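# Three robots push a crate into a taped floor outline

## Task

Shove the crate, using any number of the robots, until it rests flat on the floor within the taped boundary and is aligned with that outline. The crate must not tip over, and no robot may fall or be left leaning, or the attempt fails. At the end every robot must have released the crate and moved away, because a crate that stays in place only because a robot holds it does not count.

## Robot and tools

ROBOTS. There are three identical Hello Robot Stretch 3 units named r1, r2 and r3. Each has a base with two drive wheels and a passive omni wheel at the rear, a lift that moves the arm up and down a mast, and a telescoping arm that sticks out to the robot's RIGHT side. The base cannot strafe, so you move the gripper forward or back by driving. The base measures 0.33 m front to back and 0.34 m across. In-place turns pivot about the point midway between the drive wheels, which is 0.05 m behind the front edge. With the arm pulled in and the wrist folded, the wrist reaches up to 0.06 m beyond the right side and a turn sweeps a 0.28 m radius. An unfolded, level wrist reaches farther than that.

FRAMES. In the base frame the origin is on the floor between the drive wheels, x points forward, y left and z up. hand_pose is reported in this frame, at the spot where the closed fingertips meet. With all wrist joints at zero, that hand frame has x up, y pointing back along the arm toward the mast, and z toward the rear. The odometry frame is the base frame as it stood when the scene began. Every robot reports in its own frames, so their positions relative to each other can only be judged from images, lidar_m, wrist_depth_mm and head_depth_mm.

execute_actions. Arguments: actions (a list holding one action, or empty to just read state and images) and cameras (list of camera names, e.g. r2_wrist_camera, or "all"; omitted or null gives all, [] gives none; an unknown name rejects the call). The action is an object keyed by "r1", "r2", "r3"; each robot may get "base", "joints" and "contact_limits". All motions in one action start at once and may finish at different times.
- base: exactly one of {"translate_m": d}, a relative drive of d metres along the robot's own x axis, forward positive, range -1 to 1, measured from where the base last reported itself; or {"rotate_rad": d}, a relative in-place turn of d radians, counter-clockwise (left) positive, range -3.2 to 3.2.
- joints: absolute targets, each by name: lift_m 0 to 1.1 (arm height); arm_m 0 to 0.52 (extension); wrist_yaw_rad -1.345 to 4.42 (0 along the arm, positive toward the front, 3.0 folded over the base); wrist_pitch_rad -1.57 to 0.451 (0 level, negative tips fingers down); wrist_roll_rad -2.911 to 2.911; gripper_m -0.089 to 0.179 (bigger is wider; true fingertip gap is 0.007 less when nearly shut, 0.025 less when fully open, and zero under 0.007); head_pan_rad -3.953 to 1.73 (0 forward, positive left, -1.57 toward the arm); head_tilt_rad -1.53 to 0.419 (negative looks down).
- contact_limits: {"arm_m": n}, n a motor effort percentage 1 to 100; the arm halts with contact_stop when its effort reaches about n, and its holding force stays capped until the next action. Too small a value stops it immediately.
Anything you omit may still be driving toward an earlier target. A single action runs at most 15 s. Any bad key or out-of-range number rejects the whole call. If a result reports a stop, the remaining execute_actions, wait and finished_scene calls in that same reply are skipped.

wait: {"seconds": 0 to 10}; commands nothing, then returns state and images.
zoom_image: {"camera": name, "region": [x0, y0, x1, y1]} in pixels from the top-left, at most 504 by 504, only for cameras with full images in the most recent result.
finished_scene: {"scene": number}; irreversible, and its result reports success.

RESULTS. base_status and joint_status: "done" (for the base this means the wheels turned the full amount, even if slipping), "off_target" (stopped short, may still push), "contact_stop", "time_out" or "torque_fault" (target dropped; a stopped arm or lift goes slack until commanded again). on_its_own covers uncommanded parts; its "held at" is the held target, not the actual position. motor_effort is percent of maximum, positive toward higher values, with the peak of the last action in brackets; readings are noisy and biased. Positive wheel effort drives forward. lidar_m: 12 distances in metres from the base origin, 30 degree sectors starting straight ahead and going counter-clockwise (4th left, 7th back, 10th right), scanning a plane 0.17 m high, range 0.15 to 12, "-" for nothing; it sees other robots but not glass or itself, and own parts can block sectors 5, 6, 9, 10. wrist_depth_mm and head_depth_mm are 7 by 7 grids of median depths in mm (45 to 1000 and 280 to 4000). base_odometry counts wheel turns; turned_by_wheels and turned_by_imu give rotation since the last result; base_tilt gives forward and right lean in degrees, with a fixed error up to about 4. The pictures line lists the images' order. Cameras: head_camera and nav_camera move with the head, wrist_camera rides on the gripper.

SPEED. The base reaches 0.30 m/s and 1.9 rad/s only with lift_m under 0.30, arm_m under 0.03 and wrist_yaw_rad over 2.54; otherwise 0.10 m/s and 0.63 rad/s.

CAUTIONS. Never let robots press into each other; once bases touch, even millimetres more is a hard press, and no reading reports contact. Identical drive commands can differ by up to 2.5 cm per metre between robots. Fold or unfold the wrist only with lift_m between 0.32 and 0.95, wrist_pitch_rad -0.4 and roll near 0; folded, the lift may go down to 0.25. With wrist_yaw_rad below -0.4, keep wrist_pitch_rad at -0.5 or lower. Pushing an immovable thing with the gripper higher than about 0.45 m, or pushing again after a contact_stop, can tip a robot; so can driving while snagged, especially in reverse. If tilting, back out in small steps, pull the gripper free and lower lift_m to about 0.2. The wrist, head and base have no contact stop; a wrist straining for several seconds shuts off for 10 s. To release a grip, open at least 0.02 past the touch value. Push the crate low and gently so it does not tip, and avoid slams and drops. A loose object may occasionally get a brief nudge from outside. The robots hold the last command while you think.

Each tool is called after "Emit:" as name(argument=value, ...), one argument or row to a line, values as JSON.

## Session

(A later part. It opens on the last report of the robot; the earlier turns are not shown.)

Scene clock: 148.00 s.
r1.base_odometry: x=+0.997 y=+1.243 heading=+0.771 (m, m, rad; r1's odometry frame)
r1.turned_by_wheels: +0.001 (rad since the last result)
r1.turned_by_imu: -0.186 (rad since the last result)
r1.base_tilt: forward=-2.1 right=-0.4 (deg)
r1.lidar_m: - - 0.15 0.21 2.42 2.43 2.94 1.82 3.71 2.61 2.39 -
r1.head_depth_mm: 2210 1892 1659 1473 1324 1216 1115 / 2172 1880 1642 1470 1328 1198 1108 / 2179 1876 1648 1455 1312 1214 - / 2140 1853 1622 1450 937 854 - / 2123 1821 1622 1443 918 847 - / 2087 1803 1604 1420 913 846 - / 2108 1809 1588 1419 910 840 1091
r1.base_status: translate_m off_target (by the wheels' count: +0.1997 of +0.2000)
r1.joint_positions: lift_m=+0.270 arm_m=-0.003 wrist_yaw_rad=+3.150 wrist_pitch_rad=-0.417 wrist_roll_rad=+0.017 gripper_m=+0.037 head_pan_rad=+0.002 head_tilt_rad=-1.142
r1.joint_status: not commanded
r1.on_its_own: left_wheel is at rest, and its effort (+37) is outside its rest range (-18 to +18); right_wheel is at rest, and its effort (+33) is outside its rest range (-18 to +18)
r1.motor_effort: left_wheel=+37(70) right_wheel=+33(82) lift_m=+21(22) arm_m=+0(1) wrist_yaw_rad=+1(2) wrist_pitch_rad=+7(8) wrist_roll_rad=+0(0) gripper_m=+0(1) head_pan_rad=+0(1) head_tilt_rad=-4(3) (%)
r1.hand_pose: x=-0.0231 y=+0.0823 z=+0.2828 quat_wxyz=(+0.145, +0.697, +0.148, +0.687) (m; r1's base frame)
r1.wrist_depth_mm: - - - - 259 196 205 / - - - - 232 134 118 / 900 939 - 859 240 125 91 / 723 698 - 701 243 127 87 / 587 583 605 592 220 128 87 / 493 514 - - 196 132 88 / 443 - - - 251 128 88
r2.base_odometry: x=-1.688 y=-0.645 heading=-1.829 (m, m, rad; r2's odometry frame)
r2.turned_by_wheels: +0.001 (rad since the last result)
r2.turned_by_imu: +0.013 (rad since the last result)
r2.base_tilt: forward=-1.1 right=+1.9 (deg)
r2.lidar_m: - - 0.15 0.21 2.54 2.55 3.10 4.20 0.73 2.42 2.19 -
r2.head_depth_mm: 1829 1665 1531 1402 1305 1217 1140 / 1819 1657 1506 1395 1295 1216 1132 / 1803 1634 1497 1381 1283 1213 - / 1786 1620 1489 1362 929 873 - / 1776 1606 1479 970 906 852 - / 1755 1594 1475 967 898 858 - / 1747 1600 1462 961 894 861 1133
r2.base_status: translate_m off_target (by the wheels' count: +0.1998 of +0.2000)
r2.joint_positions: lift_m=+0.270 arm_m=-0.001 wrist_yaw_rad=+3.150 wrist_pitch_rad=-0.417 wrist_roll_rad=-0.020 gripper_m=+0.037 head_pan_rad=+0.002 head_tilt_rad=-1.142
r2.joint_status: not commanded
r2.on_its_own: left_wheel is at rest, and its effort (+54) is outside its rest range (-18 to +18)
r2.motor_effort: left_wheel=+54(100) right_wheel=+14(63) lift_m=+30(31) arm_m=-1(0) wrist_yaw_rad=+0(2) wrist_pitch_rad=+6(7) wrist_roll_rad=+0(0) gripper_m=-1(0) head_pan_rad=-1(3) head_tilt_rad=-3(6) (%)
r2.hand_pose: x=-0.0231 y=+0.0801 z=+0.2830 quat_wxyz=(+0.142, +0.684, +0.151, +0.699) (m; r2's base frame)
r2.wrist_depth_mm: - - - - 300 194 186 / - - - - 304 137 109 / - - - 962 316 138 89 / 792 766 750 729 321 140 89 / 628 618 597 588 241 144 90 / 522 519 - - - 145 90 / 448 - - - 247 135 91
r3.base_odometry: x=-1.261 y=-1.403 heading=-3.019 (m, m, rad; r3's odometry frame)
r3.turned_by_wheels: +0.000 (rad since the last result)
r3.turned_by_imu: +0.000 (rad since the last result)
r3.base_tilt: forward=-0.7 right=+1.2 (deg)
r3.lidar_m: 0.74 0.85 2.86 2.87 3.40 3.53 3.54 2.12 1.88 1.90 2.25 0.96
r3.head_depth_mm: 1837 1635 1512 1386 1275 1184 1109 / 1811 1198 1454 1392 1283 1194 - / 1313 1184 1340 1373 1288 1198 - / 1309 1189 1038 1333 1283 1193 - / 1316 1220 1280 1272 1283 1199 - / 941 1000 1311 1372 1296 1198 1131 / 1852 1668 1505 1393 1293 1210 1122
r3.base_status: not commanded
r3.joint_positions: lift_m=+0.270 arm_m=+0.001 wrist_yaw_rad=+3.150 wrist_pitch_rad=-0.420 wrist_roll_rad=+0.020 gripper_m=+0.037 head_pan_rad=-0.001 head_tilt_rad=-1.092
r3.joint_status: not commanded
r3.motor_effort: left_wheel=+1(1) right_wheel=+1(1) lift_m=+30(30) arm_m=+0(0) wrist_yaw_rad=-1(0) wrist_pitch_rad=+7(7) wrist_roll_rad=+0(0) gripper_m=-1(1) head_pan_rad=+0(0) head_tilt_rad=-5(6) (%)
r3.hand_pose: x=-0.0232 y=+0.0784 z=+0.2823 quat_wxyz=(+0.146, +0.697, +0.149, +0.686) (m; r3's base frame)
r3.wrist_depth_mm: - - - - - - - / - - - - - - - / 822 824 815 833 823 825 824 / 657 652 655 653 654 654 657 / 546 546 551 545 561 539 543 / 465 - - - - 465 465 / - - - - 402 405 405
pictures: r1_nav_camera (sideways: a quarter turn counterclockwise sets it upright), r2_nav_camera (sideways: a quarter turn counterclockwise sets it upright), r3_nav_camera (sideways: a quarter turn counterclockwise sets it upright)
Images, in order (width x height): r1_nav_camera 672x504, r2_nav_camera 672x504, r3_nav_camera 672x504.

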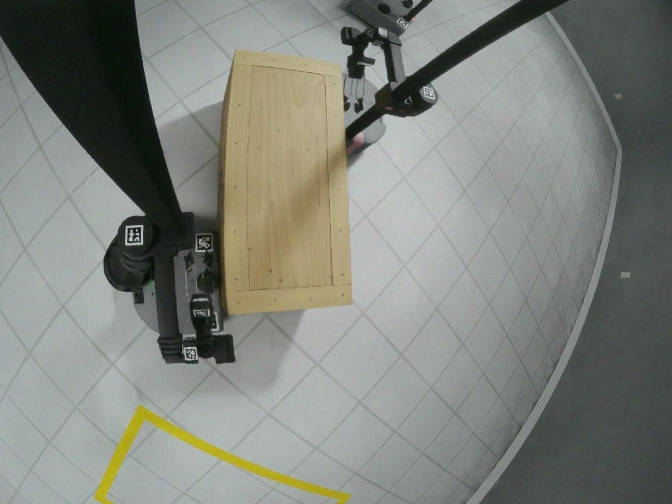

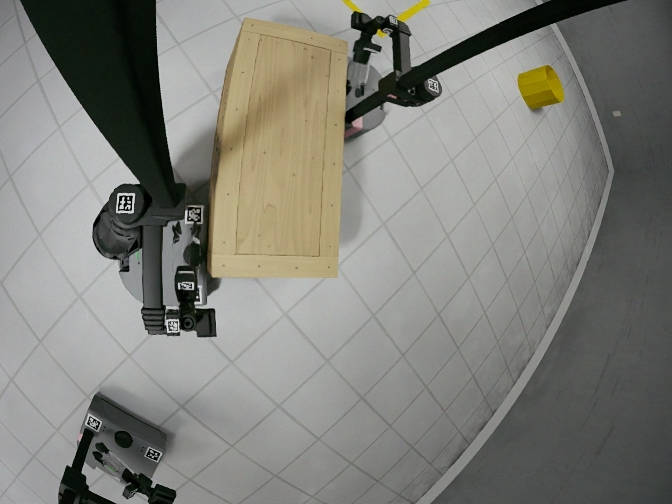

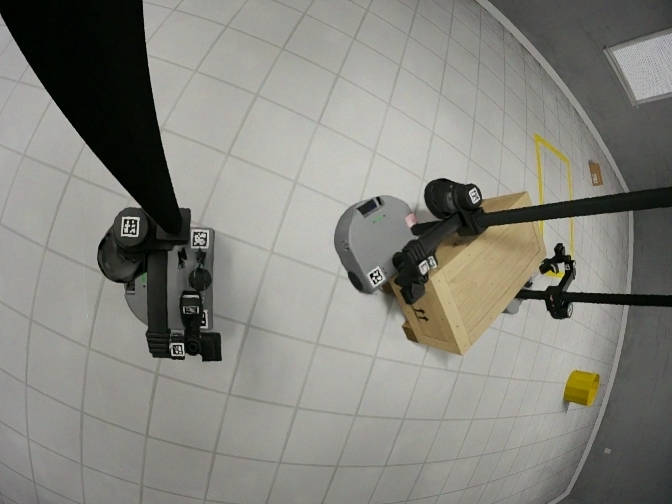

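Emit:
execute_actions(
  actions=[
    {"r1":{"base":{"translate_m":0.5}},"r2":{"base":{"translate_m":0.5}}},
  ],
  cameras=["r2_nav_camera","r1_nav_camera"],
)

Scene clock: 153.67 s.
r1.base_odometry: x=+1.355 y=+1.592 heading=+0.772 (m, m, rad; r1's odometry frame)
r1.turned_by_wheels: +0.001 (rad since the last result)
r1.turned_by_imu: +0.092 (rad since the last result)
r1.base_tilt: forward=-2.1 right=-0.4 (deg)
r1.lidar_m: - - 0.15 0.21 2.44 2.48 1.83 1.83 3.69 2.49 2.36 -
r1.head_depth_mm: 2168 1893 1664 1465 1329 1211 1106 / 2177 1870 1643 1465 1327 1212 1106 / 2166 1865 1633 1455 1311 1207 - / 2136 1848 1615 1455 925 845 - / 2103 1824 1608 1441 917 841 - / 2103 1818 1595 1431 915 845 - / 2087 1801 1587 1423 910 840 1091
r1.base_status: translate_m off_target (by the wheels' count: +0.4997 of +0.5000)
r1.joint_positions: lift_m=+0.270 arm_m=-0.003 wrist_yaw_rad=+3.150 wrist_pitch_rad=-0.418 wrist_roll_rad=+0.017 gripper_m=+0.037 head_pan_rad=+0.002 head_tilt_rad=-1.142
r1.joint_status: not commanded
r1.on_its_own: left_wheel is at rest, and its effort (+41) is outside its rest range (-18 to +18); right_wheel is at rest, and its effort (+32) is outside its rest range (-18 to +18)
r1.motor_effort: left_wheel=+41(67) right_wheel=+32(70) lift_m=+22(21) arm_m=+1(1) wrist_yaw_rad=+1(2) wrist_pitch_rad=+7(7) wrist_roll_rad=+0(0) gripper_m=+0(0) head_pan_rad=+0(0) head_tilt_rad=-3(4) (%)
r1.hand_pose: x=-0.0231 y=+0.0822 z=+0.2827 quat_wxyz=(+0.145, +0.697, +0.148, +0.687) (m; r1's base frame)
r1.wrist_depth_mm: - - - - 257 195 204 / - - - - 232 134 119 / 925 922 - 859 240 126 91 / 719 697 - 673 244 127 87 / 577 592 591 580 218 128 87 / 496 515 - - 197 132 88 / 447 - - - 251 128 88
r2.base_odometry: x=-1.813 y=-1.129 heading=-1.829 (m, m, rad; r2's odometry frame)
r2.turned_by_wheels: +0.000 (rad since the last result)
r2.turned_by_imu: +0.090 (rad since the last result)
r2.base_tilt: forward=-1.2 right=+1.9 (deg)
r2.lidar_m: - - 0.15 0.21 2.58 2.62 3.36 4.23 0.75 2.31 2.16 -
r2.head_depth_mm: 1831 1667 1518 1399 1303 1215 1138 / 1806 1644 1509 1399 1294 1216 1135 / 1807 1631 1498 1385 1289 1215 - / 1777 1633 1487 1354 917 866 - / 1776 1623 1471 970 906 853 - / 1753 1613 1474 965 900 860 - / 1754 1593 1458 959 895 860 1129
r2.base_status: translate_m off_target (by the wheels' count: +0.4998 of +0.5000)
r2.joint_positions: lift_m=+0.270 arm_m=-0.001 wrist_yaw_rad=+3.150 wrist_pitch_rad=-0.417 wrist_roll_rad=-0.020 gripper_m=+0.037 head_pan_rad=+0.003 head_tilt_rad=-1.141
r2.joint_status: not commanded
r2.on_its_own: left_wheel is at rest, and its effort (+52) is outside its rest range (-18 to +18)
r2.motor_effort: left_wheel=+52(100) right_wheel=+18(57) lift_m=+36(36) arm_m=+0(0) wrist_yaw_rad=+0(1) wrist_pitch_rad=+7(7) wrist_roll_rad=+0(0) gripper_m=+0(0) head_pan_rad=-2(2) head_tilt_rad=-4(5) (%)
r2.hand_pose: x=-0.0231 y=+0.0800 z=+0.2827 quat_wxyz=(+0.142, +0.684, +0.151, +0.699) (m; r2's base frame)
r2.wrist_depth_mm: - - - - 298 193 184 / - - - - 305 138 108 / - - 995 961 316 139 89 / 790 771 758 724 322 140 90 / 621 620 602 586 241 144 90 / 521 512 - - - 145 91 / 447 - - - 248 135 91
r3.base_odometry: x=-1.261 y=-1.403 heading=-3.019 (m, m, rad; r3's odometry frame)
r3.turned_by_wheels: +0.000 (rad since the last result)
r3.turned_by_imu: +0.000 (rad since the last result)
r3.base_tilt: forward=-0.7 right=+1.2 (deg)
r3.lidar_m: 0.76 1.31 2.87 2.87 3.39 3.55 3.56 2.13 1.88 1.91 2.24 0.98
r3.head_depth_mm: 1828 1598 1503 1384 1279 1192 1108 / 1836 1202 1470 1383 1277 1194 - / 1301 1181 1191 1367 1283 1195 - / 1313 1207 1055 1313 1286 1201 - / 1296 1014 1317 1310 1294 1201 - / 1382 995 1462 1399 1289 1197 1135 / 1860 1684 1528 1401 1302 1210 1123
r3.base_status: not commanded
r3.joint_positions: lift_m=+0.270 arm_m=+0.001 wrist_yaw_rad=+3.150 wrist_pitch_rad=-0.420 wrist_roll_rad=+0.020 gripper_m=+0.037 head_pan_rad=-0.001 head_tilt_rad=-1.092
r3.joint_status: not commanded
r3.motor_effort: left_wheel=+1(1) right_wheel=+2(1) lift_m=+30(30) arm_m=+0(0) wrist_yaw_rad=-1(0) wrist_pitch_rad=+7(7) wrist_roll_rad=+0(0) gripper_m=-1(0) head_pan_rad=+0(0) head_tilt_rad=-6(5) (%)
r3.hand_pose: x=-0.0232 y=+0.0784 z=+0.2823 quat_wxyz=(+0.146, +0.697, +0.149, +0.686) (m; r3's base frame)
r3.wrist_depth_mm: - - - - - - - / - - - - - - - / 831 831 811 832 832 823 819 / 648 652 657 652 649 652 654 / 543 540 548 535 560 545 544 / 463 - - - - 463 463 / - - - - 400 405 406
pictures: r1_nav_camera (sideways: a quarter turn counterclockwise sets it upright), r2_nav_camera (sideways: a quarter turn counterclockwise sets it upright)
Images, in order (width x height): r1_nav_camera 672x504, r2_nav_camera 672x504.

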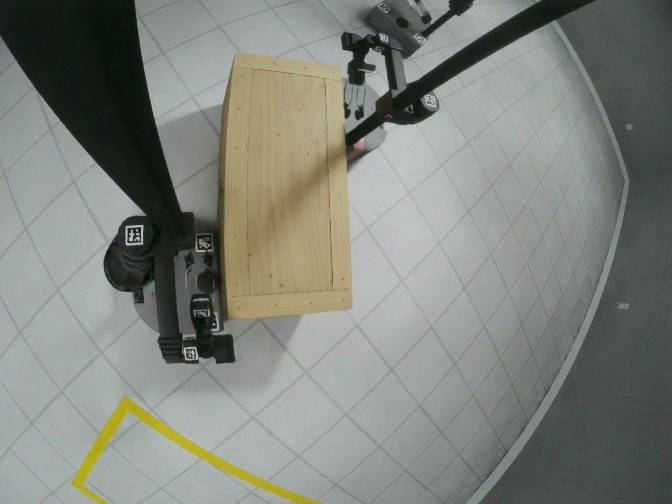

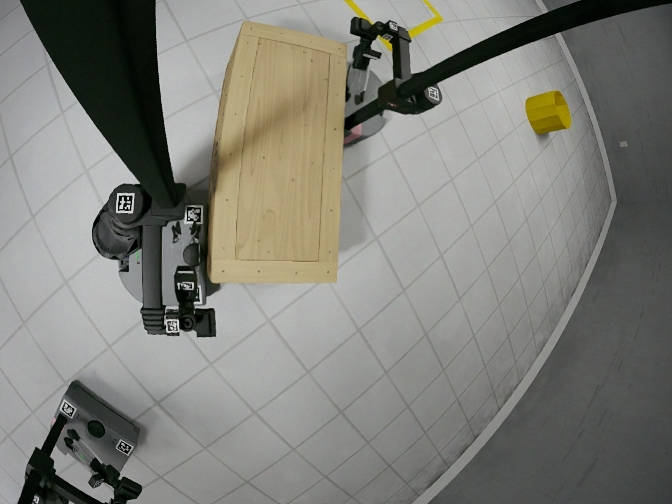

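Emit:
execute_actions(
  actions=[
    {"r1":{"base":{"translate_m":-0.25}},"r2":{"base":{"translate_m":-0.005}},"r3":{"base":{"rotate_rad":-0.67}}},
  ],
  cameras=[],
)

Emit:
execute_actions(
  actions=[
    {"r1":{"base":{"rotate_rad":-0.3}},"r3":{"base":{"translate_m":0.84}}},
  ],
  cameras=[],
)

Emit:
execute_actions(
  actions=[
    {"r1":{"base":{"translate_m":0.195}},"r3":{"base":{"rotate_rad":1.33}}},
  ],
  cameras=["r3_head_camera","r1_head_camera","r3_nav_camera"],
)

Scene clock: 168.73 s.
r1.base_odometry: x=+1.176 y=+1.417 heading=+0.772 (m, m, rad; r1's odometry frame)
r1.turned_by_wheels: +0.000 (rad since the last result)
r1.turned_by_imu: +0.001 (rad since the last result)
r1.base_tilt: forward=-1.9 right=-0.4 (deg)
r1.lidar_m: 0.30 0.31 0.43 2.45 2.29 2.33 1.62 1.59 3.56 2.65 2.48 0.31
r1.head_depth_mm: 2189 1894 1648 1482 1326 1210 1108 / 2161 1883 1645 1463 1316 1199 1110 / 2159 1856 1626 1456 1307 1206 - / 2125 1828 1623 1025 975 1194 - / 2111 1821 1610 1014 979 1195 - / 2086 1832 1602 1012 990 1179 - / 2072 1811 1584 1002 994 1170 1094
r1.base_status: done
r1.joint_positions: lift_m=+0.270 arm_m=-0.003 wrist_yaw_rad=+3.150 wrist_pitch_rad=-0.418 wrist_roll_rad=+0.017 gripper_m=+0.037 head_pan_rad=+0.002 head_tilt_rad=-1.142
r1.joint_status: not commanded
r1.motor_effort: left_wheel=+1(30) right_wheel=+0(23) lift_m=+21(21) arm_m=+0(1) wrist_yaw_rad=+0(1) wrist_pitch_rad=+7(7) wrist_roll_rad=+0(0) gripper_m=-1(1) head_pan_rad=+0(1) head_tilt_rad=-4(4) (%)
r1.hand_pose: x=-0.0231 y=+0.0822 z=+0.2827 quat_wxyz=(+0.145, +0.697, +0.148, +0.687) (m; r1's base frame)
r1.wrist_depth_mm: - - - - - 549 379 / - - - - - 554 384 / 885 926 - 913 853 560 381 / 705 709 - 722 723 551 387 / 587 583 589 586 613 557 386 / 494 513 - - 510 490 391 / 446 - - - 423 430 388
r2.base_odometry: x=-1.812 y=-1.124 heading=-1.829 (m, m, rad; r2's odometry frame)
r2.turned_by_wheels: +0.000 (rad since the last result)
r2.turned_by_imu: -0.001 (rad since the last result)
r2.base_tilt: forward=-1.1 right=+1.8 (deg)
r2.lidar_m: - - 0.15 0.22 2.58 2.62 3.37 0.74 0.74 2.32 2.17 -
r2.head_depth_mm: 1817 1659 1514 1404 1297 1216 1141 / 1818 1634 1515 1399 1293 1212 1130 / 1803 1631 1502 1384 1288 1221 - / 1795 1628 1487 1353 916 868 - / 1771 1615 1488 972 906 857 - / 1775 1609 1476 964 899 860 - / 1756 1588 1471 962 897 861 1128
r2.base_status: done
r2.joint_positions: lift_m=+0.270 arm_m=-0.001 wrist_yaw_rad=+3.150 wrist_pitch_rad=-0.417 wrist_roll_rad=-0.020 gripper_m=+0.037 head_pan_rad=+0.003 head_tilt_rad=-1.141
r2.joint_status: not commanded
r2.motor_effort: left_wheel=+0(34) right_wheel=+0(11) lift_m=+36(36) arm_m=+0(0) wrist_yaw_rad=+0(0) wrist_pitch_rad=+6(6) wrist_roll_rad=+0(0) gripper_m=-1(1) head_pan_rad=-2(2) head_tilt_rad=-4(4) (%)
r2.hand_pose: x=-0.0231 y=+0.0800 z=+0.2827 quat_wxyz=(+0.142, +0.684, +0.151, +0.699) (m; r2's base frame)
r2.wrist_depth_mm: - - - - 317 192 183 / - - - - 333 147 109 / - - 999 953 337 148 95 / 794 781 740 724 341 149 96 / 627 618 608 586 258 154 96 / 525 514 - - - 155 97 / 447 - - - 260 144 97
r3.base_odometry: x=-1.261 y=-1.403 heading=+2.594 (m, m, rad; r3's odometry frame)
r3.turned_by_wheels: -0.670 (rad since the last result)
r3.turned_by_imu: -0.659 (rad since the last result)
r3.base_tilt: forward=-0.7 right=+1.2 (deg)
r3.lidar_m: 3.21 0.76 0.85 2.89 2.87 3.14 3.58 3.54 2.35 1.88 1.88 2.08
r3.head_depth_mm: 1833 1632 1499 1383 1274 1188 1118 / 1835 1655 1509 1383 1279 1194 - / 1844 1653 1514 1390 1283 1188 - / 1852 1668 1510 1393 1282 1196 - / 1834 1670 1533 1390 1290 1199 - / 1861 1682 1486 1382 1297 1203 1137 / 1861 1204 1157 1229 1260 1205 1128
r3.base_status: done
r3.joint_positions: lift_m=+0.270 arm_m=+0.001 wrist_yaw_rad=+3.150 wrist_pitch_rad=-0.420 wrist_roll_rad=+0.020 gripper_m=+0.037 head_pan_rad=-0.001 head_tilt_rad=-1.092
r3.joint_status: not commanded
r3.motor_effort: left_wheel=+3(9) right_wheel=-2(9) lift_m=+31(30) arm_m=+0(0) wrist_yaw_rad=+0(0) wrist_pitch_rad=+7(7) wrist_roll_rad=+0(0) gripper_m=+0(0) head_pan_rad=+1(0) head_tilt_rad=-5(5) (%)
r3.hand_pose: x=-0.0232 y=+0.0784 z=+0.2823 quat_wxyz=(+0.146, +0.697, +0.149, +0.686) (m; r3's base frame)
r3.wrist_depth_mm: - - - - - - - / - - - - - - 653 / 828 836 822 826 820 661 521 / 654 656 652 656 650 626 517 / 540 545 554 545 565 541 537 / 463 - - - - 461 465 / - - - - 399 401 406
pictures: none
No camera images: the call's "cameras" was empty. Leave "cameras" out to get every camera's image.

Scene clock: 173.30 s.
r1.base_odometry: x=+1.176 y=+1.417 heading=+0.472 (m, m, rad; r1's odometry frame)
r1.turned_by_wheels: -0.300 (rad since the last result)
r1.turned_by_imu: -0.299 (rad since the last result)
r1.base_tilt: forward=-2.1 right=-0.4 (deg)
r1.lidar_m: 0.30 0.30 0.34 0.58 2.31 2.29 2.48 1.59 3.50 3.12 2.51 2.47
r1.head_depth_mm: 2199 1892 1649 1468 1337 1206 1115 / 2173 1867 1641 1464 1324 1201 1100 / 2154 1854 1639 1450 1314 1212 - / 2133 1828 1616 1448 1305 1203 - / 2122 1827 1615 1036 959 1193 - / 2082 1826 1610 1014 946 1179 - / 2072 1799 1584 1007 924 1154 1093
r1.base_status: done
r1.joint_positions: lift_m=+0.270 arm_m=-0.003 wrist_yaw_rad=+3.150 wrist_pitch_rad=-0.418 wrist_roll_rad=+0.017 gripper_m=+0.037 head_pan_rad=+0.002 head_tilt_rad=-1.142
r1.joint_status: not commanded
r1.motor_effort: left_wheel=+3(7) right_wheel=-3(8) lift_m=+22(21) arm_m=+1(0) wrist_yaw_rad=+1(1) wrist_pitch_rad=+7(7) wrist_roll_rad=+0(0) gripper_m=+0(0) head_pan_rad=+0(0) head_tilt_rad=-4(4) (%)
r1.hand_pose: x=-0.0231 y=+0.0822 z=+0.2827 quat_wxyz=(+0.145, +0.697, +0.148, +0.687) (m; r1's base frame)
r1.wrist_depth_mm: - - - - 536 384 299 / - - - - 575 399 306 / 913 955 - 839 594 414 316 / 717 709 - 717 617 421 324 / 575 582 587 593 570 444 335 / 502 518 - - 517 459 338 / 444 - - - 430 433 352
r2.base_odometry: x=-1.812 y=-1.124 heading=-1.829 (m, m, rad; r2's odometry frame)
r2.turned_by_wheels: +0.000 (rad since the last result)
r2.turned_by_imu: -0.001 (rad since the last result)
r2.base_tilt: forward=-1.1 right=+1.8 (deg)
r2.lidar_m: - - 0.15 0.22 2.58 2.61 3.34 4.23 3.40 2.32 0.41 -
r2.head_depth_mm: 1823 1659 1523 1400 1003 1181 1140 / 1821 1651 1509 1397 1187 1216 1136 / 1798 1653 1496 1385 1290 1214 - / 1789 1631 1492 1350 918 871 - / 1793 1611 1479 975 905 865 - / 1767 1607 1470 966 902 859 - / 1754 1600 1458 963 896 863 1123
r2.base_status: not commanded
r2.joint_positions: lift_m=+0.270 arm_m=-0.001 wrist_yaw_rad=+3.150 wrist_pitch_rad=-0.417 wrist_roll_rad=-0.020 gripper_m=+0.037 head_pan_rad=+0.003 head_tilt_rad=-1.141
r2.joint_status: not commanded
r2.motor_effort: left_wheel=+0(0) right_wheel=+0(0) lift_m=+36(35) arm_m=+0(0) wrist_yaw_rad=+0(0) wrist_pitch_rad=+6(7) wrist_roll_rad=+0(0) gripper_m=+0(1) head_pan_rad=-1(1) head_tilt_rad=-4(4) (%)
r2.hand_pose: x=-0.0231 y=+0.0800 z=+0.2827 quat_wxyz=(+0.142, +0.684, +0.151, +0.699) (m; r2's base frame)
r2.wrist_depth_mm: - - - - 316 191 183 / - - - - 332 147 109 / - - 991 941 338 148 95 / 794 765 749 726 344 149 96 / 618 615 603 580 257 154 96 / 520 517 - - - 155 97 / 444 - - - 262 144 97
r3.base_odometry: x=-1.978 y=-0.965 heading=+2.594 (m, m, rad; r3's odometry frame)
r3.turned_by_wheels: +0.000 (rad since the last result)
r3.turned_by_imu: +0.003 (rad since the last result)
r3.base_tilt: forward=-0.7 right=+1.3 (deg)
r3.lidar_m: 2.72 2.44 0.38 0.38 0.44 3.49 4.35 3.95 1.96 1.61 1.59 1.75
r3.head_depth_mm: 1824 1649 1509 1384 1276 1192 1109 / 1833 1650 1507 1383 1279 1190 - / 1838 1646 1519 1385 1286 1193 - / 1829 1661 1519 1391 1289 1190 - / 1847 1665 1518 1391 1283 1202 - / 1859 1681 1529 1391 1294 1209 1142 / 1857 1691 1536 1403 1301 1171 1120
r3.base_status: done
r3.joint_positions: lift_m=+0.270 arm_m=+0.001 wrist_yaw_rad=+3.150 wrist_pitch_rad=-0.420 wrist_roll_rad=+0.020 gripper_m=+0.037 head_pan_rad=-0.001 head_tilt_rad=-1.092
r3.joint_status: not commanded
r3.motor_effort: left_wheel=+2(10) right_wheel=-1(5) lift_m=+31(30) arm_m=+0(0) wrist_yaw_rad=-1(0) wrist_pitch_rad=+7(7) wrist_roll_rad=+0(0) gripper_m=+0(1) head_pan_rad=+0(0) head_tilt_rad=-6(6) (%)
r3.hand_pose: x=-0.0232 y=+0.0784 z=+0.2823 quat_wxyz=(+0.146, +0.697, +0.149, +0.686) (m; r3's base frame)
r3.wrist_depth_mm: - - - 409 376 - - / - 729 682 446 411 - 789 / 783 505 530 494 455 835 797 / 659 537 542 609 503 655 647 / 544 542 544 544 539 541 542 / 463 - - - - 462 464 / - - - - 400 404 406
pictures: none
No camera images: the call's "cameras" was empty. Leave "cameras" out to get every camera's image.

Scene clock: 175.77 s.
r1.base_odometry: x=+1.349 y=+1.506 heading=+0.472 (m, m, rad; r1's odometry frame)
r1.turned_by_wheels: +0.000 (rad since the last result)
r1.turned_by_imu: +0.001 (rad since the last result)
r1.base_tilt: forward=-2.0 right=-0.5 (deg)
r1.lidar_m: 2.52 - 0.15 0.22 2.47 2.44 2.66 1.76 3.61 2.92 2.34 2.32
r1.head_depth_mm: 2139 1890 1656 1479 1332 1203 1108 / 2211 1870 1648 1474 1322 1202 1103 / 2145 1839 1635 1465 1313 1205 - / 2136 1854 1621 1452 1309 1196 - / 2122 1828 1598 1438 939 865 - / 2102 1812 1597 1416 916 854 - / 2083 1808 1585 1428 911 842 1094
r1.base_status: done
r1.joint_positions: lift_m=+0.270 arm_m=-0.003 wrist_yaw_rad=+3.150 wrist_pitch_rad=-0.418 wrist_roll_rad=+0.017 gripper_m=+0.037 head_pan_rad=+0.002 head_tilt_rad=-1.142
r1.joint_status: not commanded
r1.motor_effort: left_wheel=+3(8) right_wheel=-2(6) lift_m=+21(21) arm_m=+0(1) wrist_yaw_rad=+0(0) wrist_pitch_rad=+7(7) wrist_roll_rad=+0(0) gripper_m=+0(1) head_pan_rad=+0(0) head_tilt_rad=-4(3) (%)
r1.hand_pose: x=-0.0231 y=+0.0822 z=+0.2827 quat_wxyz=(+0.145, +0.697, +0.148, +0.687) (m; r1's base frame)
r1.wrist_depth_mm: - - - 401 250 194 204 / - - - 444 247 175 138 / 946 931 - 486 264 181 137 / 714 716 - 528 279 188 141 / 587 583 584 561 278 197 147 / 498 515 - - 268 203 150 / 431 - - - 323 208 154
r2.base_odometry: x=-1.812 y=-1.124 heading=-1.829 (m, m, rad; r2's odometry frame)
r2.turned_by_wheels: +0.000 (rad since the last result)
r2.turned_by_imu: +0.000 (rad since the last result)
r2.base_tilt: forward=-1.3 right=+1.9 (deg)
r2.lidar_m: - - 0.15 0.22 2.57 2.62 3.33 4.24 3.38 2.31 0.54 -
r2.head_depth_mm: 1831 1664 1526 1315 1160 1216 1130 / 1823 1645 1506 1396 1297 1214 1133 / 1788 1636 1500 1388 1285 1220 - / 1797 1621 1485 1353 920 873 - / 1773 1610 1489 972 906 857 - / 1768 1606 1477 964 901 858 - / 1759 1588 1473 962 896 860 1125
r2.base_status: not commanded
r2.joint_positions: lift_m=+0.270 arm_m=-0.001 wrist_yaw_rad=+3.150 wrist_pitch_rad=-0.417 wrist_roll_rad=-0.020 gripper_m=+0.037 head_pan_rad=+0.003 head_tilt_rad=-1.141
r2.joint_status: not commanded
r2.motor_effort: left_wheel=+0(0) right_wheel=+0(0) lift_m=+35(35) arm_m=+0(0) wrist_yaw_rad=+0(0) wrist_pitch_rad=+6(6) wrist_roll_rad=+0(0) gripper_m=+0(0) head_pan_rad=-1(1) head_tilt_rad=-4(5) (%)
r2.hand_pose: x=-0.0231 y=+0.0800 z=+0.2827 quat_wxyz=(+0.142, +0.684, +0.151, +0.699) (m; r2's base frame)
r2.wrist_depth_mm: - - - - 319 192 183 / - - - - 332 147 109 / - - 983 960 337 148 95 / 788 772 742 732 344 149 96 / 628 612 600 588 257 154 96 / 524 516 - - - 155 97 / 446 - - - 261 144 97
r3.base_odometry: x=-1.978 y=-0.965 heading=-2.359 (m, m, rad; r3's odometry frame)
r3.turned_by_wheels: +1.330 (rad since the last result)
r3.turned_by_imu: +1.305 (rad since the last result)
r3.base_tilt: forward=-0.7 right=+1.2 (deg)
r3.lidar_m: 0.38 0.40 3.21 4.16 4.32 2.50 1.70 1.60 1.62 2.09 2.44 4.51
r3.head_depth_mm: 1070 1458 1486 1387 1281 1184 1111 / 1222 1403 1472 1382 1279 1188 - / 1836 1415 1457 1358 1275 1195 - / 1839 1193 1079 997 1259 1203 - / 1861 1189 1083 1003 1261 1198 - / 1853 1216 1080 1006 1255 1201 1135 / 1884 1681 1524 1081 1147 1204 1129
r3.base_status: done
r3.joint_positions: lift_m=+0.270 arm_m=+0.001 wrist_yaw_rad=+3.150 wrist_pitch_rad=-0.420 wrist_roll_rad=+0.020 gripper_m=+0.037 head_pan_rad=-0.001 head_tilt_rad=-1.092
r3.joint_status: not commanded
r3.motor_effort: left_wheel=-1(8) right_wheel=+4(15) lift_m=+30(29) arm_m=+0(0) wrist_yaw_rad=-1(0) wrist_pitch_rad=+7(7) wrist_roll_rad=+0(0) gripper_m=+0(1) head_pan_rad=+0(1) head_tilt_rad=-5(5) (%)
r3.hand_pose: x=-0.0232 y=+0.0784 z=+0.2823 quat_wxyz=(+0.146, +0.697, +0.149, +0.686) (m; r3's base frame)
r3.wrist_depth_mm: - - - - - - - / - - - - - - - / 815 815 826 823 819 578 499 / 657 646 658 651 659 572 435 / 542 541 552 542 566 524 468 / 461 - - - - 465 457 / - - - - 401 403 403
pictures: r1_head_camera (sideways: a quarter turn clockwise sets it upright), r3_head_camera (sideways: a quarter turn clockwise sets it upright), r3_nav_camera (sideways: a quarter turn counterclockwise sets it upright)
Images, in order (width x height): r1_head_camera 896x504, r3_head_camera 896x504, r3_nav_camera 672x504.

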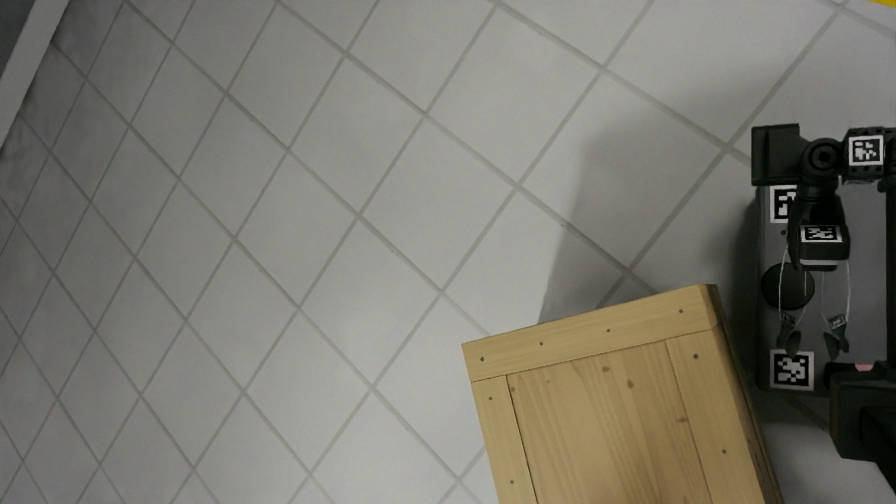

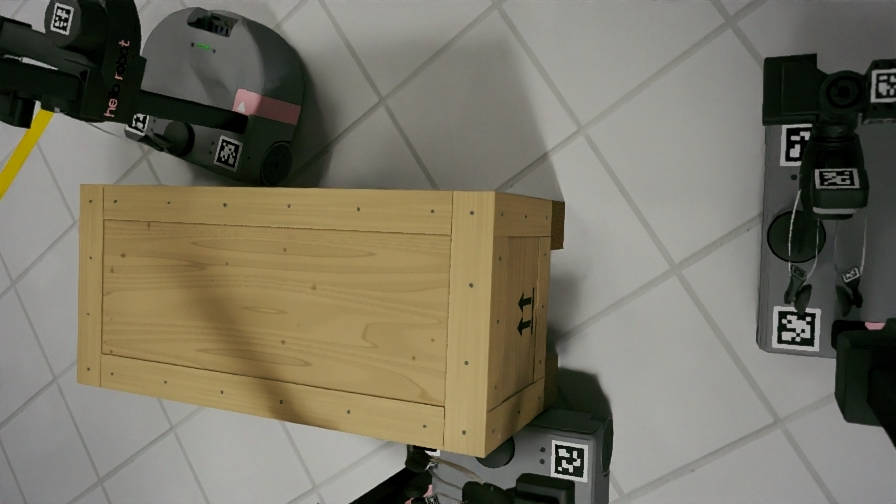

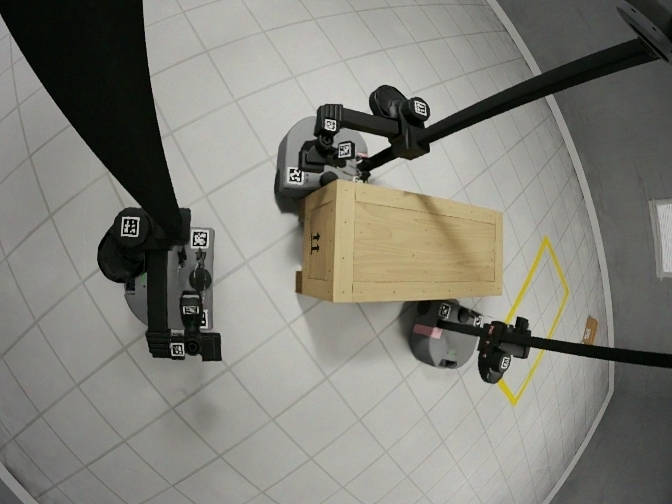

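Emit:
execute_actions(
  actions=[
    {"r3":{"base":{"translate_m":0.32}},"r1":{"base":{"translate_m":0.06}}},
  ],
  cameras=[],
)

Emit:
execute_actions(
  actions=[
    {"r1":{"base":{"translate_m":0.1}},"r2":{"base":{"translate_m":0.1}},"r3":{"base":{"translate_m":0.1}}},
  ],
  cameras=["r3_nav_camera","r1_nav_camera","r2_head_camera"],
)

Scene clock: 182.10 s.
r1.base_odometry: x=+1.402 y=+1.533 heading=+0.474 (m, m, rad; r1's odometry frame)
r1.turned_by_wheels: +0.001 (rad since the last result)
r1.turned_by_imu: +0.142 (rad since the last result)
r1.base_tilt: forward=-2.0 right=-0.3 (deg)
r1.lidar_m: 2.66 - 0.15 0.19 2.48 2.48 2.88 1.78 3.65 2.64 2.30 2.29
r1.head_depth_mm: 2190 1880 1652 1470 1325 1214 1114 / 2189 1879 1644 1464 1316 1204 1104 / 2148 1872 1621 1448 1314 1204 - / 2124 1853 1616 1448 1306 1195 - / 2116 1813 1607 1438 915 850 - / 2118 1811 1591 1424 915 843 - / 2094 1809 1590 1419 911 831 1087
r1.base_status: translate_m off_target (by the wheels' count: +0.0598 of +0.0600)
r1.joint_positions: lift_m=+0.270 arm_m=-0.003 wrist_yaw_rad=+3.150 wrist_pitch_rad=-0.418 wrist_roll_rad=+0.017 gripper_m=+0.037 head_pan_rad=+0.002 head_tilt_rad=-1.143
r1.joint_status: not commanded
r1.on_its_own: left_wheel is at rest, and its effort (+41) is outside its rest range (-18 to +18)
r1.motor_effort: left_wheel=+41(73) right_wheel=+1(22) lift_m=+21(22) arm_m=+0(1) wrist_yaw_rad=-1(2) wrist_pitch_rad=+7(8) wrist_roll_rad=+0(0) gripper_m=+0(0) head_pan_rad=+0(0) head_tilt_rad=-2(3) (%)
r1.hand_pose: x=-0.0231 y=+0.0822 z=+0.2828 quat_wxyz=(+0.145, +0.697, +0.148, +0.687) (m; r1's base frame)
r1.wrist_depth_mm: - - - 463 236 196 205 / - - - 520 224 143 118 / 907 926 - 564 236 147 107 / 707 716 - 626 244 150 109 / 591 595 588 558 236 158 111 / 507 513 - - 220 160 114 / 442 - - - 275 159 116
r2.base_odometry: x=-1.812 y=-1.124 heading=-1.829 (m, m, rad; r2's odometry frame)
r2.turned_by_wheels: +0.000 (rad since the last result)
r2.turned_by_imu: -0.001 (rad since the last result)
r2.base_tilt: forward=-1.2 right=+1.8 (deg)
r2.lidar_m: - - 0.15 0.22 2.58 2.62 3.37 4.21 3.39 2.32 2.16 -
r2.head_depth_mm: 1823 1661 1525 559 774 1216 1142 / 1824 1640 1507 875 769 1208 1136 / 1797 1639 1505 1180 1125 1215 - / 1780 1623 1485 1186 918 871 - / 1776 1622 1485 970 907 858 - / 1756 1600 1480 965 902 859 - / 1764 1591 1465 961 893 862 1124
r2.base_status: not commanded
r2.joint_positions: lift_m=+0.270 arm_m=-0.001 wrist_yaw_rad=+3.150 wrist_pitch_rad=-0.417 wrist_roll_rad=-0.020 gripper_m=+0.037 head_pan_rad=+0.003 head_tilt_rad=-1.141
r2.joint_status: not commanded
r2.motor_effort: left_wheel=+0(0) right_wheel=+0(0) lift_m=+35(35) arm_m=+0(0) wrist_yaw_rad=+1(0) wrist_pitch_rad=+6(7) wrist_roll_rad=+0(0) gripper_m=+0(0) head_pan_rad=-2(2) head_tilt_rad=-4(4) (%)
r2.hand_pose: x=-0.0231 y=+0.0800 z=+0.2827 quat_wxyz=(+0.142, +0.684, +0.151, +0.699) (m; r2's base frame)
r2.wrist_depth_mm: - - - - 319 191 183 / - - - - 331 146 109 / - - - 945 337 148 95 / 784 781 743 726 343 149 96 / 629 614 604 586 256 154 96 / 520 516 - - - 155 97 / 446 - - - 261 144 97
r3.base_odometry: x=-2.205 y=-1.191 heading=-2.359 (m, m, rad; r3's odometry frame)
r3.turned_by_wheels: +0.000 (rad since the last result)
r3.turned_by_imu: +0.001 (rad since the last result)
r3.base_tilt: forward=-0.7 right=+1.2 (deg)
r3.lidar_m: - - 0.15 0.27 4.50 2.92 1.98 1.85 1.89 2.43 2.25 4.32
r3.head_depth_mm: 758 938 1295 1364 1277 1196 1110 / 1856 1124 1268 1348 1281 1198 - / 1840 1648 1275 1341 1260 1168 - / 1838 1660 1073 988 917 859 - / 1847 1672 1082 991 919 862 - / 1869 1681 1087 1002 920 871 1134 / 1872 1669 1531 1391 949 881 1107
r3.base_status: done
r3.joint_positions: lift_m=+0.270 arm_m=+0.001 wrist_yaw_rad=+3.150 wrist_pitch_rad=-0.420 wrist_roll_rad=+0.020 gripper_m=+0.037 head_pan_rad=-0.001 head_tilt_rad=-1.092
r3.joint_status: not commanded
r3.motor_effort: left_wheel=-1(6) right_wheel=+4(14) lift_m=+30(30) arm_m=+0(0) wrist_yaw_rad=+0(0) wrist_pitch_rad=+7(7) wrist_roll_rad=+0(0) gripper_m=+0(1) head_pan_rad=+0(0) head_tilt_rad=-5(5) (%)
r3.hand_pose: x=-0.0232 y=+0.0784 z=+0.2823 quat_wxyz=(+0.146, +0.697, +0.149, +0.686) (m; r3's base frame)
r3.wrist_depth_mm: - - - - 363 188 145 / - - - - 594 170 109 / 817 825 818 567 381 168 108 / 663 651 650 470 375 168 107 / 543 540 551 527 276 167 106 / 459 - - - - 164 105 / - - - - 277 152 106
pictures: none
No camera images: the call's "cameras" was empty. Leave "cameras" out to get every camera's image.

Scene clock: 184.63 s.
r1.base_odometry: x=+1.491 y=+1.579 heading=+0.474 (m, m, rad; r1's odometry frame)
r1.turned_by_wheels: +0.001 (rad since the last result)
r1.turned_by_imu: +0.205 (rad since the last result)
r1.base_tilt: forward=-2.0 right=-0.4 (deg)
r1.lidar_m: - - 0.15 0.21 2.51 2.57 1.82 1.91 3.38 2.38 2.26 2.32
r1.head_depth_mm: 2188 1883 1652 1471 1333 1214 1113 / 2178 1859 1643 1472 1320 1198 1106 / 2165 1855 1633 1461 1323 1210 - / 2143 1839 1617 1440 1268 1178 - / 2120 1825 1611 1434 923 841 - / 2080 1816 1588 1429 912 844 - / 2082 1804 1591 1415 909 840 1089
r1.base_status: translate_m off_target (by the wheels' count: +0.0997 of +0.1000)
r1.joint_positions: lift_m=+0.270 arm_m=-0.003 wrist_yaw_rad=+3.150 wrist_pitch_rad=-0.418 wrist_roll_rad=+0.017 gripper_m=+0.037 head_pan_rad=+0.002 head_tilt_rad=-1.142
r1.joint_status: not commanded
r1.on_its_own: left_wheel is at rest, and its effort (+36) is outside its rest range (-18 to +18); right_wheel is at rest, and its effort (+34) is outside its rest range (-18 to +18)
r1.motor_effort: left_wheel=+36(63) right_wheel=+34(65) lift_m=+21(22) arm_m=+0(0) wrist_yaw_rad=+0(2) wrist_pitch_rad=+7(8) wrist_roll_rad=+0(0) gripper_m=+0(0) head_pan_rad=+0(1) head_tilt_rad=-4(3) (%)
r1.hand_pose: x=-0.0231 y=+0.0822 z=+0.2827 quat_wxyz=(+0.145, +0.697, +0.148, +0.687) (m; r1's base frame)
r1.wrist_depth_mm: - - - - 261 196 205 / - - - 848 230 134 119 / 915 915 - 880 240 125 90 / 707 721 - 689 244 126 86 / 574 595 583 589 217 127 87 / 491 504 - - 196 130 87 / 439 - - - 249 125 87
r2.base_odometry: x=-1.837 y=-1.221 heading=-1.828 (m, m, rad; r2's odometry frame)
r2.turned_by_wheels: +0.001 (rad since the last result)
r2.turned_by_imu: +0.040 (rad since the last result)
r2.base_tilt: forward=-1.2 right=+1.7 (deg)
r2.lidar_m: - - 0.15 0.21 2.60 2.65 3.50 4.26 3.23 2.27 2.15 -
r2.head_depth_mm: 1841 1663 1517 510 759 1210 1142 / 1817 1650 1509 884 754 1213 1135 / 1800 1638 1498 1174 1098 1216 - / 1790 1627 1493 1171 921 863 - / 1776 1621 1485 976 905 853 - / 1771 1605 1477 965 902 855 - / 1752 1594 1469 965 894 863 1127
r2.base_status: translate_m off_target (by the wheels' count: +0.0997 of +0.1000)
r2.joint_positions: lift_m=+0.270 arm_m=-0.001 wrist_yaw_rad=+3.150 wrist_pitch_rad=-0.417 wrist_roll_rad=-0.020 gripper_m=+0.037 head_pan_rad=+0.002 head_tilt_rad=-1.141
r2.joint_status: not commanded
r2.on_its_own: left_wheel is at rest, and its effort (+68) is outside its rest range (-18 to +18)
r2.motor_effort: left_wheel=+68(100) right_wheel=+16(49) lift_m=+34(35) arm_m=+0(0) wrist_yaw_rad=+0(2) wrist_pitch_rad=+7(7) wrist_roll_rad=+0(0) gripper_m=+0(0) head_pan_rad=-1(2) head_tilt_rad=-4(4) (%)
r2.hand_pose: x=-0.0231 y=+0.0801 z=+0.2827 quat_wxyz=(+0.142, +0.684, +0.151, +0.699) (m; r2's base frame)
r2.wrist_depth_mm: - - - - 298 193 185 / - - - - 304 138 108 / - - 978 936 316 139 89 / 783 779 743 724 321 140 90 / 625 616 599 581 240 144 90 / 518 517 - - - 145 91 / 445 - - - 247 135 91
r3.base_odometry: x=-2.276 y=-1.261 heading=-2.359 (m, m, rad; r3's odometry frame)
r3.turned_by_wheels: +0.000 (rad since the last result)
r3.turned_by_imu: +0.027 (rad since the last result)
r3.base_tilt: forward=-0.8 right=+1.2 (deg)
r3.lidar_m: - - 0.15 0.20 4.54 2.83 1.98 1.87 1.91 2.50 2.23 -
r3.head_depth_mm: 726 926 1314 1377 1279 1189 1111 / 1835 1103 1236 1343 1275 1191 - / 1837 1612 1273 1328 1255 1166 - / 1852 1668 1080 985 912 853 - / 1849 1678 1087 995 920 860 - / 1862 1670 1082 990 922 864 1134 / 1865 1686 1534 1398 956 873 1097
r3.base_status: translate_m off_target (by the wheels' count: +0.0997 of +0.1000)
r3.joint_positions: lift_m=+0.270 arm_m=+0.001 wrist_yaw_rad=+3.150 wrist_pitch_rad=-0.419 wrist_roll_rad=+0.020 gripper_m=+0.037 head_pan_rad=-0.001 head_tilt_rad=-1.093
r3.joint_status: not commanded
r3.on_its_own: left_wheel is at rest, and its effort (+46) is outside its rest range (-18 to +18); right_wheel is at rest, and its effort (+51) is outside its rest range (-18 to +18)
r3.motor_effort: left_wheel=+46(54) right_wheel=+51(69) lift_m=+31(30) arm_m=-1(0) wrist_yaw_rad=+0(1) wrist_pitch_rad=+7(7) wrist_roll_rad=+0(0) gripper_m=+0(0) head_pan_rad=+0(0) head_tilt_rad=-5(6) (%)
r3.hand_pose: x=-0.0231 y=+0.0785 z=+0.2824 quat_wxyz=(+0.146, +0.697, +0.149, +0.686) (m; r3's base frame)
r3.wrist_depth_mm: - - - - 340 166 146 / - - - - 311 138 99 / 828 838 828 531 307 137 89 / 652 652 665 437 301 135 88 / 540 541 553 504 224 136 87 / 463 - - - - 136 87 / - - - - 229 125 86
pictures: r1_nav_camera (sideways: a quarter turn counterclockwise sets it upright), r2_head_camera (sideways: a quarter turn clockwise sets it upright), r3_nav_camera (sideways: a quarter turn counterclockwise sets it upright)
Images, in order (width x height): r1_nav_camera 672x504, r2_head_camera 896x504, r3_nav_camera 672x504.

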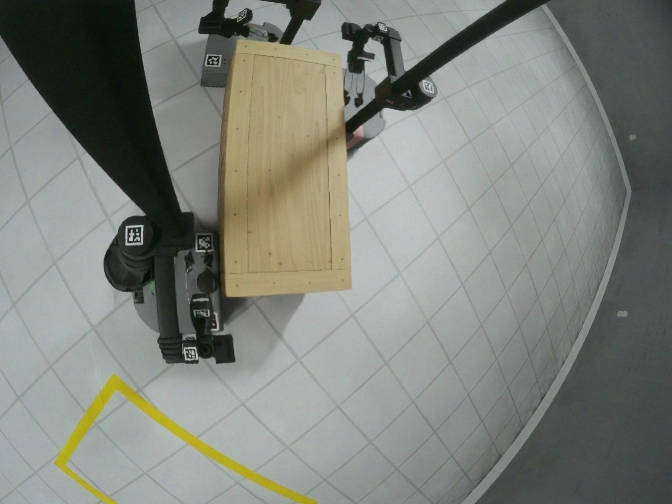

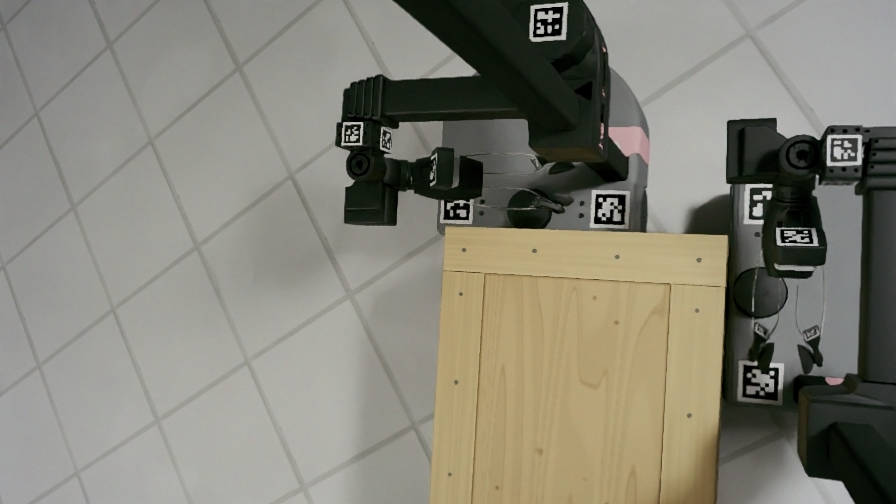

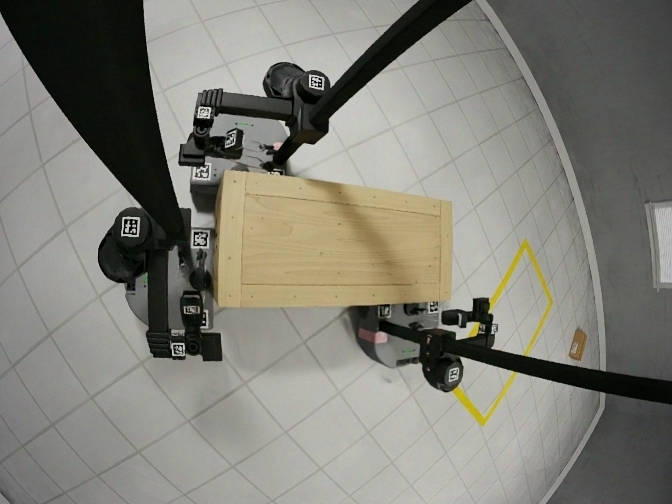

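Emit:
execute_actions(
  actions=[
    {"r1":{"base":{"translate_m":0.12}},"r2":{"base":{"translate_m":0.07}},"r3":{"base":{"translate_m":0.1}}},
  ],
  cameras=["r1_nav_camera","r2_head_camera"],
)

Scene clock: 192.53 s.
r1.base_odometry: x=+1.597 y=+1.634 heading=+0.475 (m, m, rad; r1's odometry frame)
r1.turned_by_wheels: +0.001 (rad since the last result)
r1.turned_by_imu: +0.037 (rad since the last result)
r1.base_tilt: forward=-1.9 right=-0.4 (deg)
r1.lidar_m: - - 0.15 0.21 2.53 2.60 1.83 3.68 3.24 2.34 2.25 2.33
r1.head_depth_mm: 2198 1882 1652 1477 1328 1210 1106 / 2150 1869 1643 1464 1318 1206 1104 / 2147 1851 1638 1465 1317 1212 - / 2140 1854 1627 1448 1269 1168 - / 2113 1828 1616 1441 919 843 - / 2101 1820 1597 1426 912 846 - / 2067 1812 1593 1435 907 842 1086
r1.base_status: translate_m off_target (by the wheels' count: +0.1197 of +0.1200)
r1.joint_positions: lift_m=+0.270 arm_m=-0.003 wrist_yaw_rad=+3.149 wrist_pitch_rad=-0.418 wrist_roll_rad=+0.017 gripper_m=+0.037 head_pan_rad=+0.002 head_tilt_rad=-1.142
r1.joint_status: not commanded
r1.on_its_own: left_wheel is at rest, and its effort (+38) is outside its rest range (-18 to +18); right_wheel is at rest, and its effort (+26) is outside its rest range (-18 to +18)
r1.motor_effort: left_wheel=+38(68) right_wheel=+26(78) lift_m=+22(22) arm_m=+1(1) wrist_yaw_rad=+0(3) wrist_pitch_rad=+7(8) wrist_roll_rad=+0(0) gripper_m=+0(0) head_pan_rad=+0(0) head_tilt_rad=-3(3) (%)
r1.hand_pose: x=-0.0230 y=+0.0822 z=+0.2827 quat_wxyz=(+0.146, +0.697, +0.148, +0.687) (m; r1's base frame)
r1.wrist_depth_mm: - - - - 261 195 204 / - - - 844 230 134 118 / 923 889 - 864 241 126 90 / 735 720 - 681 242 126 86 / 592 580 587 584 217 127 87 / 495 501 - - 197 131 87 / 454 - - - 248 128 87
r2.base_odometry: x=-1.855 y=-1.288 heading=-1.827 (m, m, rad; r2's odometry frame)
r2.turned_by_wheels: +0.001 (rad since the last result)
r2.turned_by_imu: +0.030 (rad since the last result)
r2.base_tilt: forward=-1.2 right=+1.9 (deg)
r2.lidar_m: - - 0.15 0.21 2.61 2.68 3.58 4.25 3.08 2.24 2.15 -
r2.head_depth_mm: 1824 1655 1512 510 758 1217 1134 / 1820 1645 1508 880 752 1215 1129 / 1799 1640 1494 1171 1093 1216 - / 1781 1619 1495 1168 917 864 - / 1781 1616 1486 975 904 854 - / 1749 1610 1470 966 903 856 - / 1749 1593 1465 961 896 861 1128
r2.base_status: translate_m off_target (by the wheels' count: +0.0699 of +0.0700)
r2.joint_positions: lift_m=+0.270 arm_m=-0.001 wrist_yaw_rad=+3.150 wrist_pitch_rad=-0.418 wrist_roll_rad=-0.020 gripper_m=+0.037 head_pan_rad=+0.002 head_tilt_rad=-1.142
r2.joint_status: not commanded
r2.on_its_own: left_wheel is at rest, and its effort (+44) is outside its rest range (-18 to +18)
r2.motor_effort: left_wheel=+44(100) right_wheel=+3(36) lift_m=+34(35) arm_m=+0(0) wrist_yaw_rad=+0(0) wrist_pitch_rad=+7(7) wrist_roll_rad=+0(0) gripper_m=+0(0) head_pan_rad=-1(1) head_tilt_rad=-3(4) (%)
r2.hand_pose: x=-0.0231 y=+0.0800 z=+0.2827 quat_wxyz=(+0.143, +0.684, +0.151, +0.699) (m; r2's base frame)
r2.wrist_depth_mm: - - - - 294 192 184 / - - - - 302 138 108 / - - 995 963 315 139 90 / 781 771 753 727 319 141 91 / 622 611 600 586 241 145 91 / 525 513 - - - 146 92 / 445 - - - 248 136 92
r3.base_odometry: x=-2.346 y=-1.332 heading=-2.358 (m, m, rad; r3's odometry frame)
r3.turned_by_wheels: +0.001 (rad since the last result)
r3.turned_by_imu: +0.036 (rad since the last result)
r3.base_tilt: forward=-0.8 right=+1.2 (deg)
r3.lidar_m: - - 0.15 0.20 4.55 2.70 1.96 1.87 1.93 2.58 2.22 -
r3.head_depth_mm: 720 916 1303 1354 1284 1187 1115 / 1838 1144 1269 1360 1279 1189 - / 1820 1613 1116 1010 933 862 - / 1835 1657 1076 988 915 853 - / 1840 1670 1083 994 922 860 - / 1872 1665 1086 995 924 864 1128 / 1865 1664 1525 1409 1064 872 1098
r3.base_status: translate_m off_target (by the wheels' count: +0.0997 of +0.1000)
r3.joint_positions: lift_m=+0.270 arm_m=+0.001 wrist_yaw_rad=+3.150 wrist_pitch_rad=-0.419 wrist_roll_rad=+0.020 gripper_m=+0.037 head_pan_rad=-0.001 head_tilt_rad=-1.093
r3.joint_status: not commanded
r3.on_its_own: left_wheel is at rest, and its effort (+40) is outside its rest range (-18 to +18); right_wheel is at rest, and its effort (+27) is outside its rest range (-18 to +18)
r3.motor_effort: left_wheel=+40(50) right_wheel=+27(67) lift_m=+30(30) arm_m=+0(0) wrist_yaw_rad=+0(1) wrist_pitch_rad=+7(7) wrist_roll_rad=+0(0) gripper_m=-1(1) head_pan_rad=+0(0) head_tilt_rad=-4(4) (%)
r3.hand_pose: x=-0.0232 y=+0.0785 z=+0.2825 quat_wxyz=(+0.146, +0.697, +0.149, +0.686) (m; r3's base frame)
r3.wrist_depth_mm: - - - - 338 166 147 / - - - - 313 139 99 / 824 831 825 533 308 137 89 / 656 651 655 435 302 135 88 / 539 547 551 505 224 136 87 / 462 - - - - 136 87 / - - - - 230 126 86
pictures: r1_nav_camera (sideways: a quarter turn counterclockwise sets it upright), r2_head_camera (sideways: a quarter turn clockwise sets it upright)
Images, in order (width x height): r1_nav_camera 672x504, r2_head_camera 896x504.

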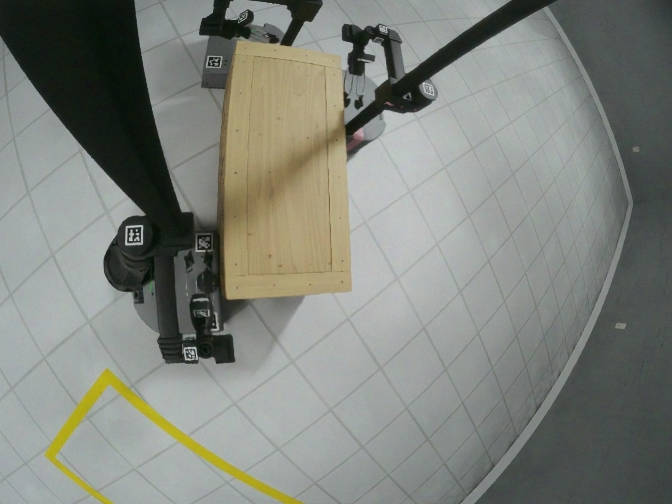

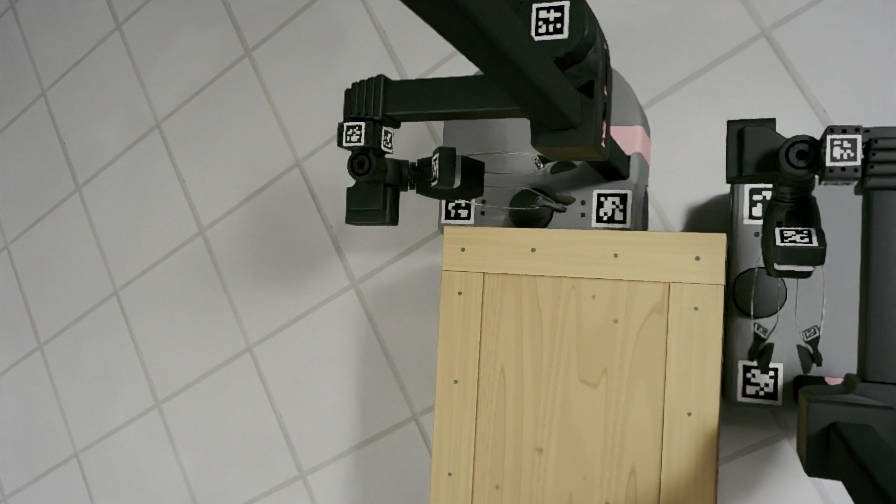

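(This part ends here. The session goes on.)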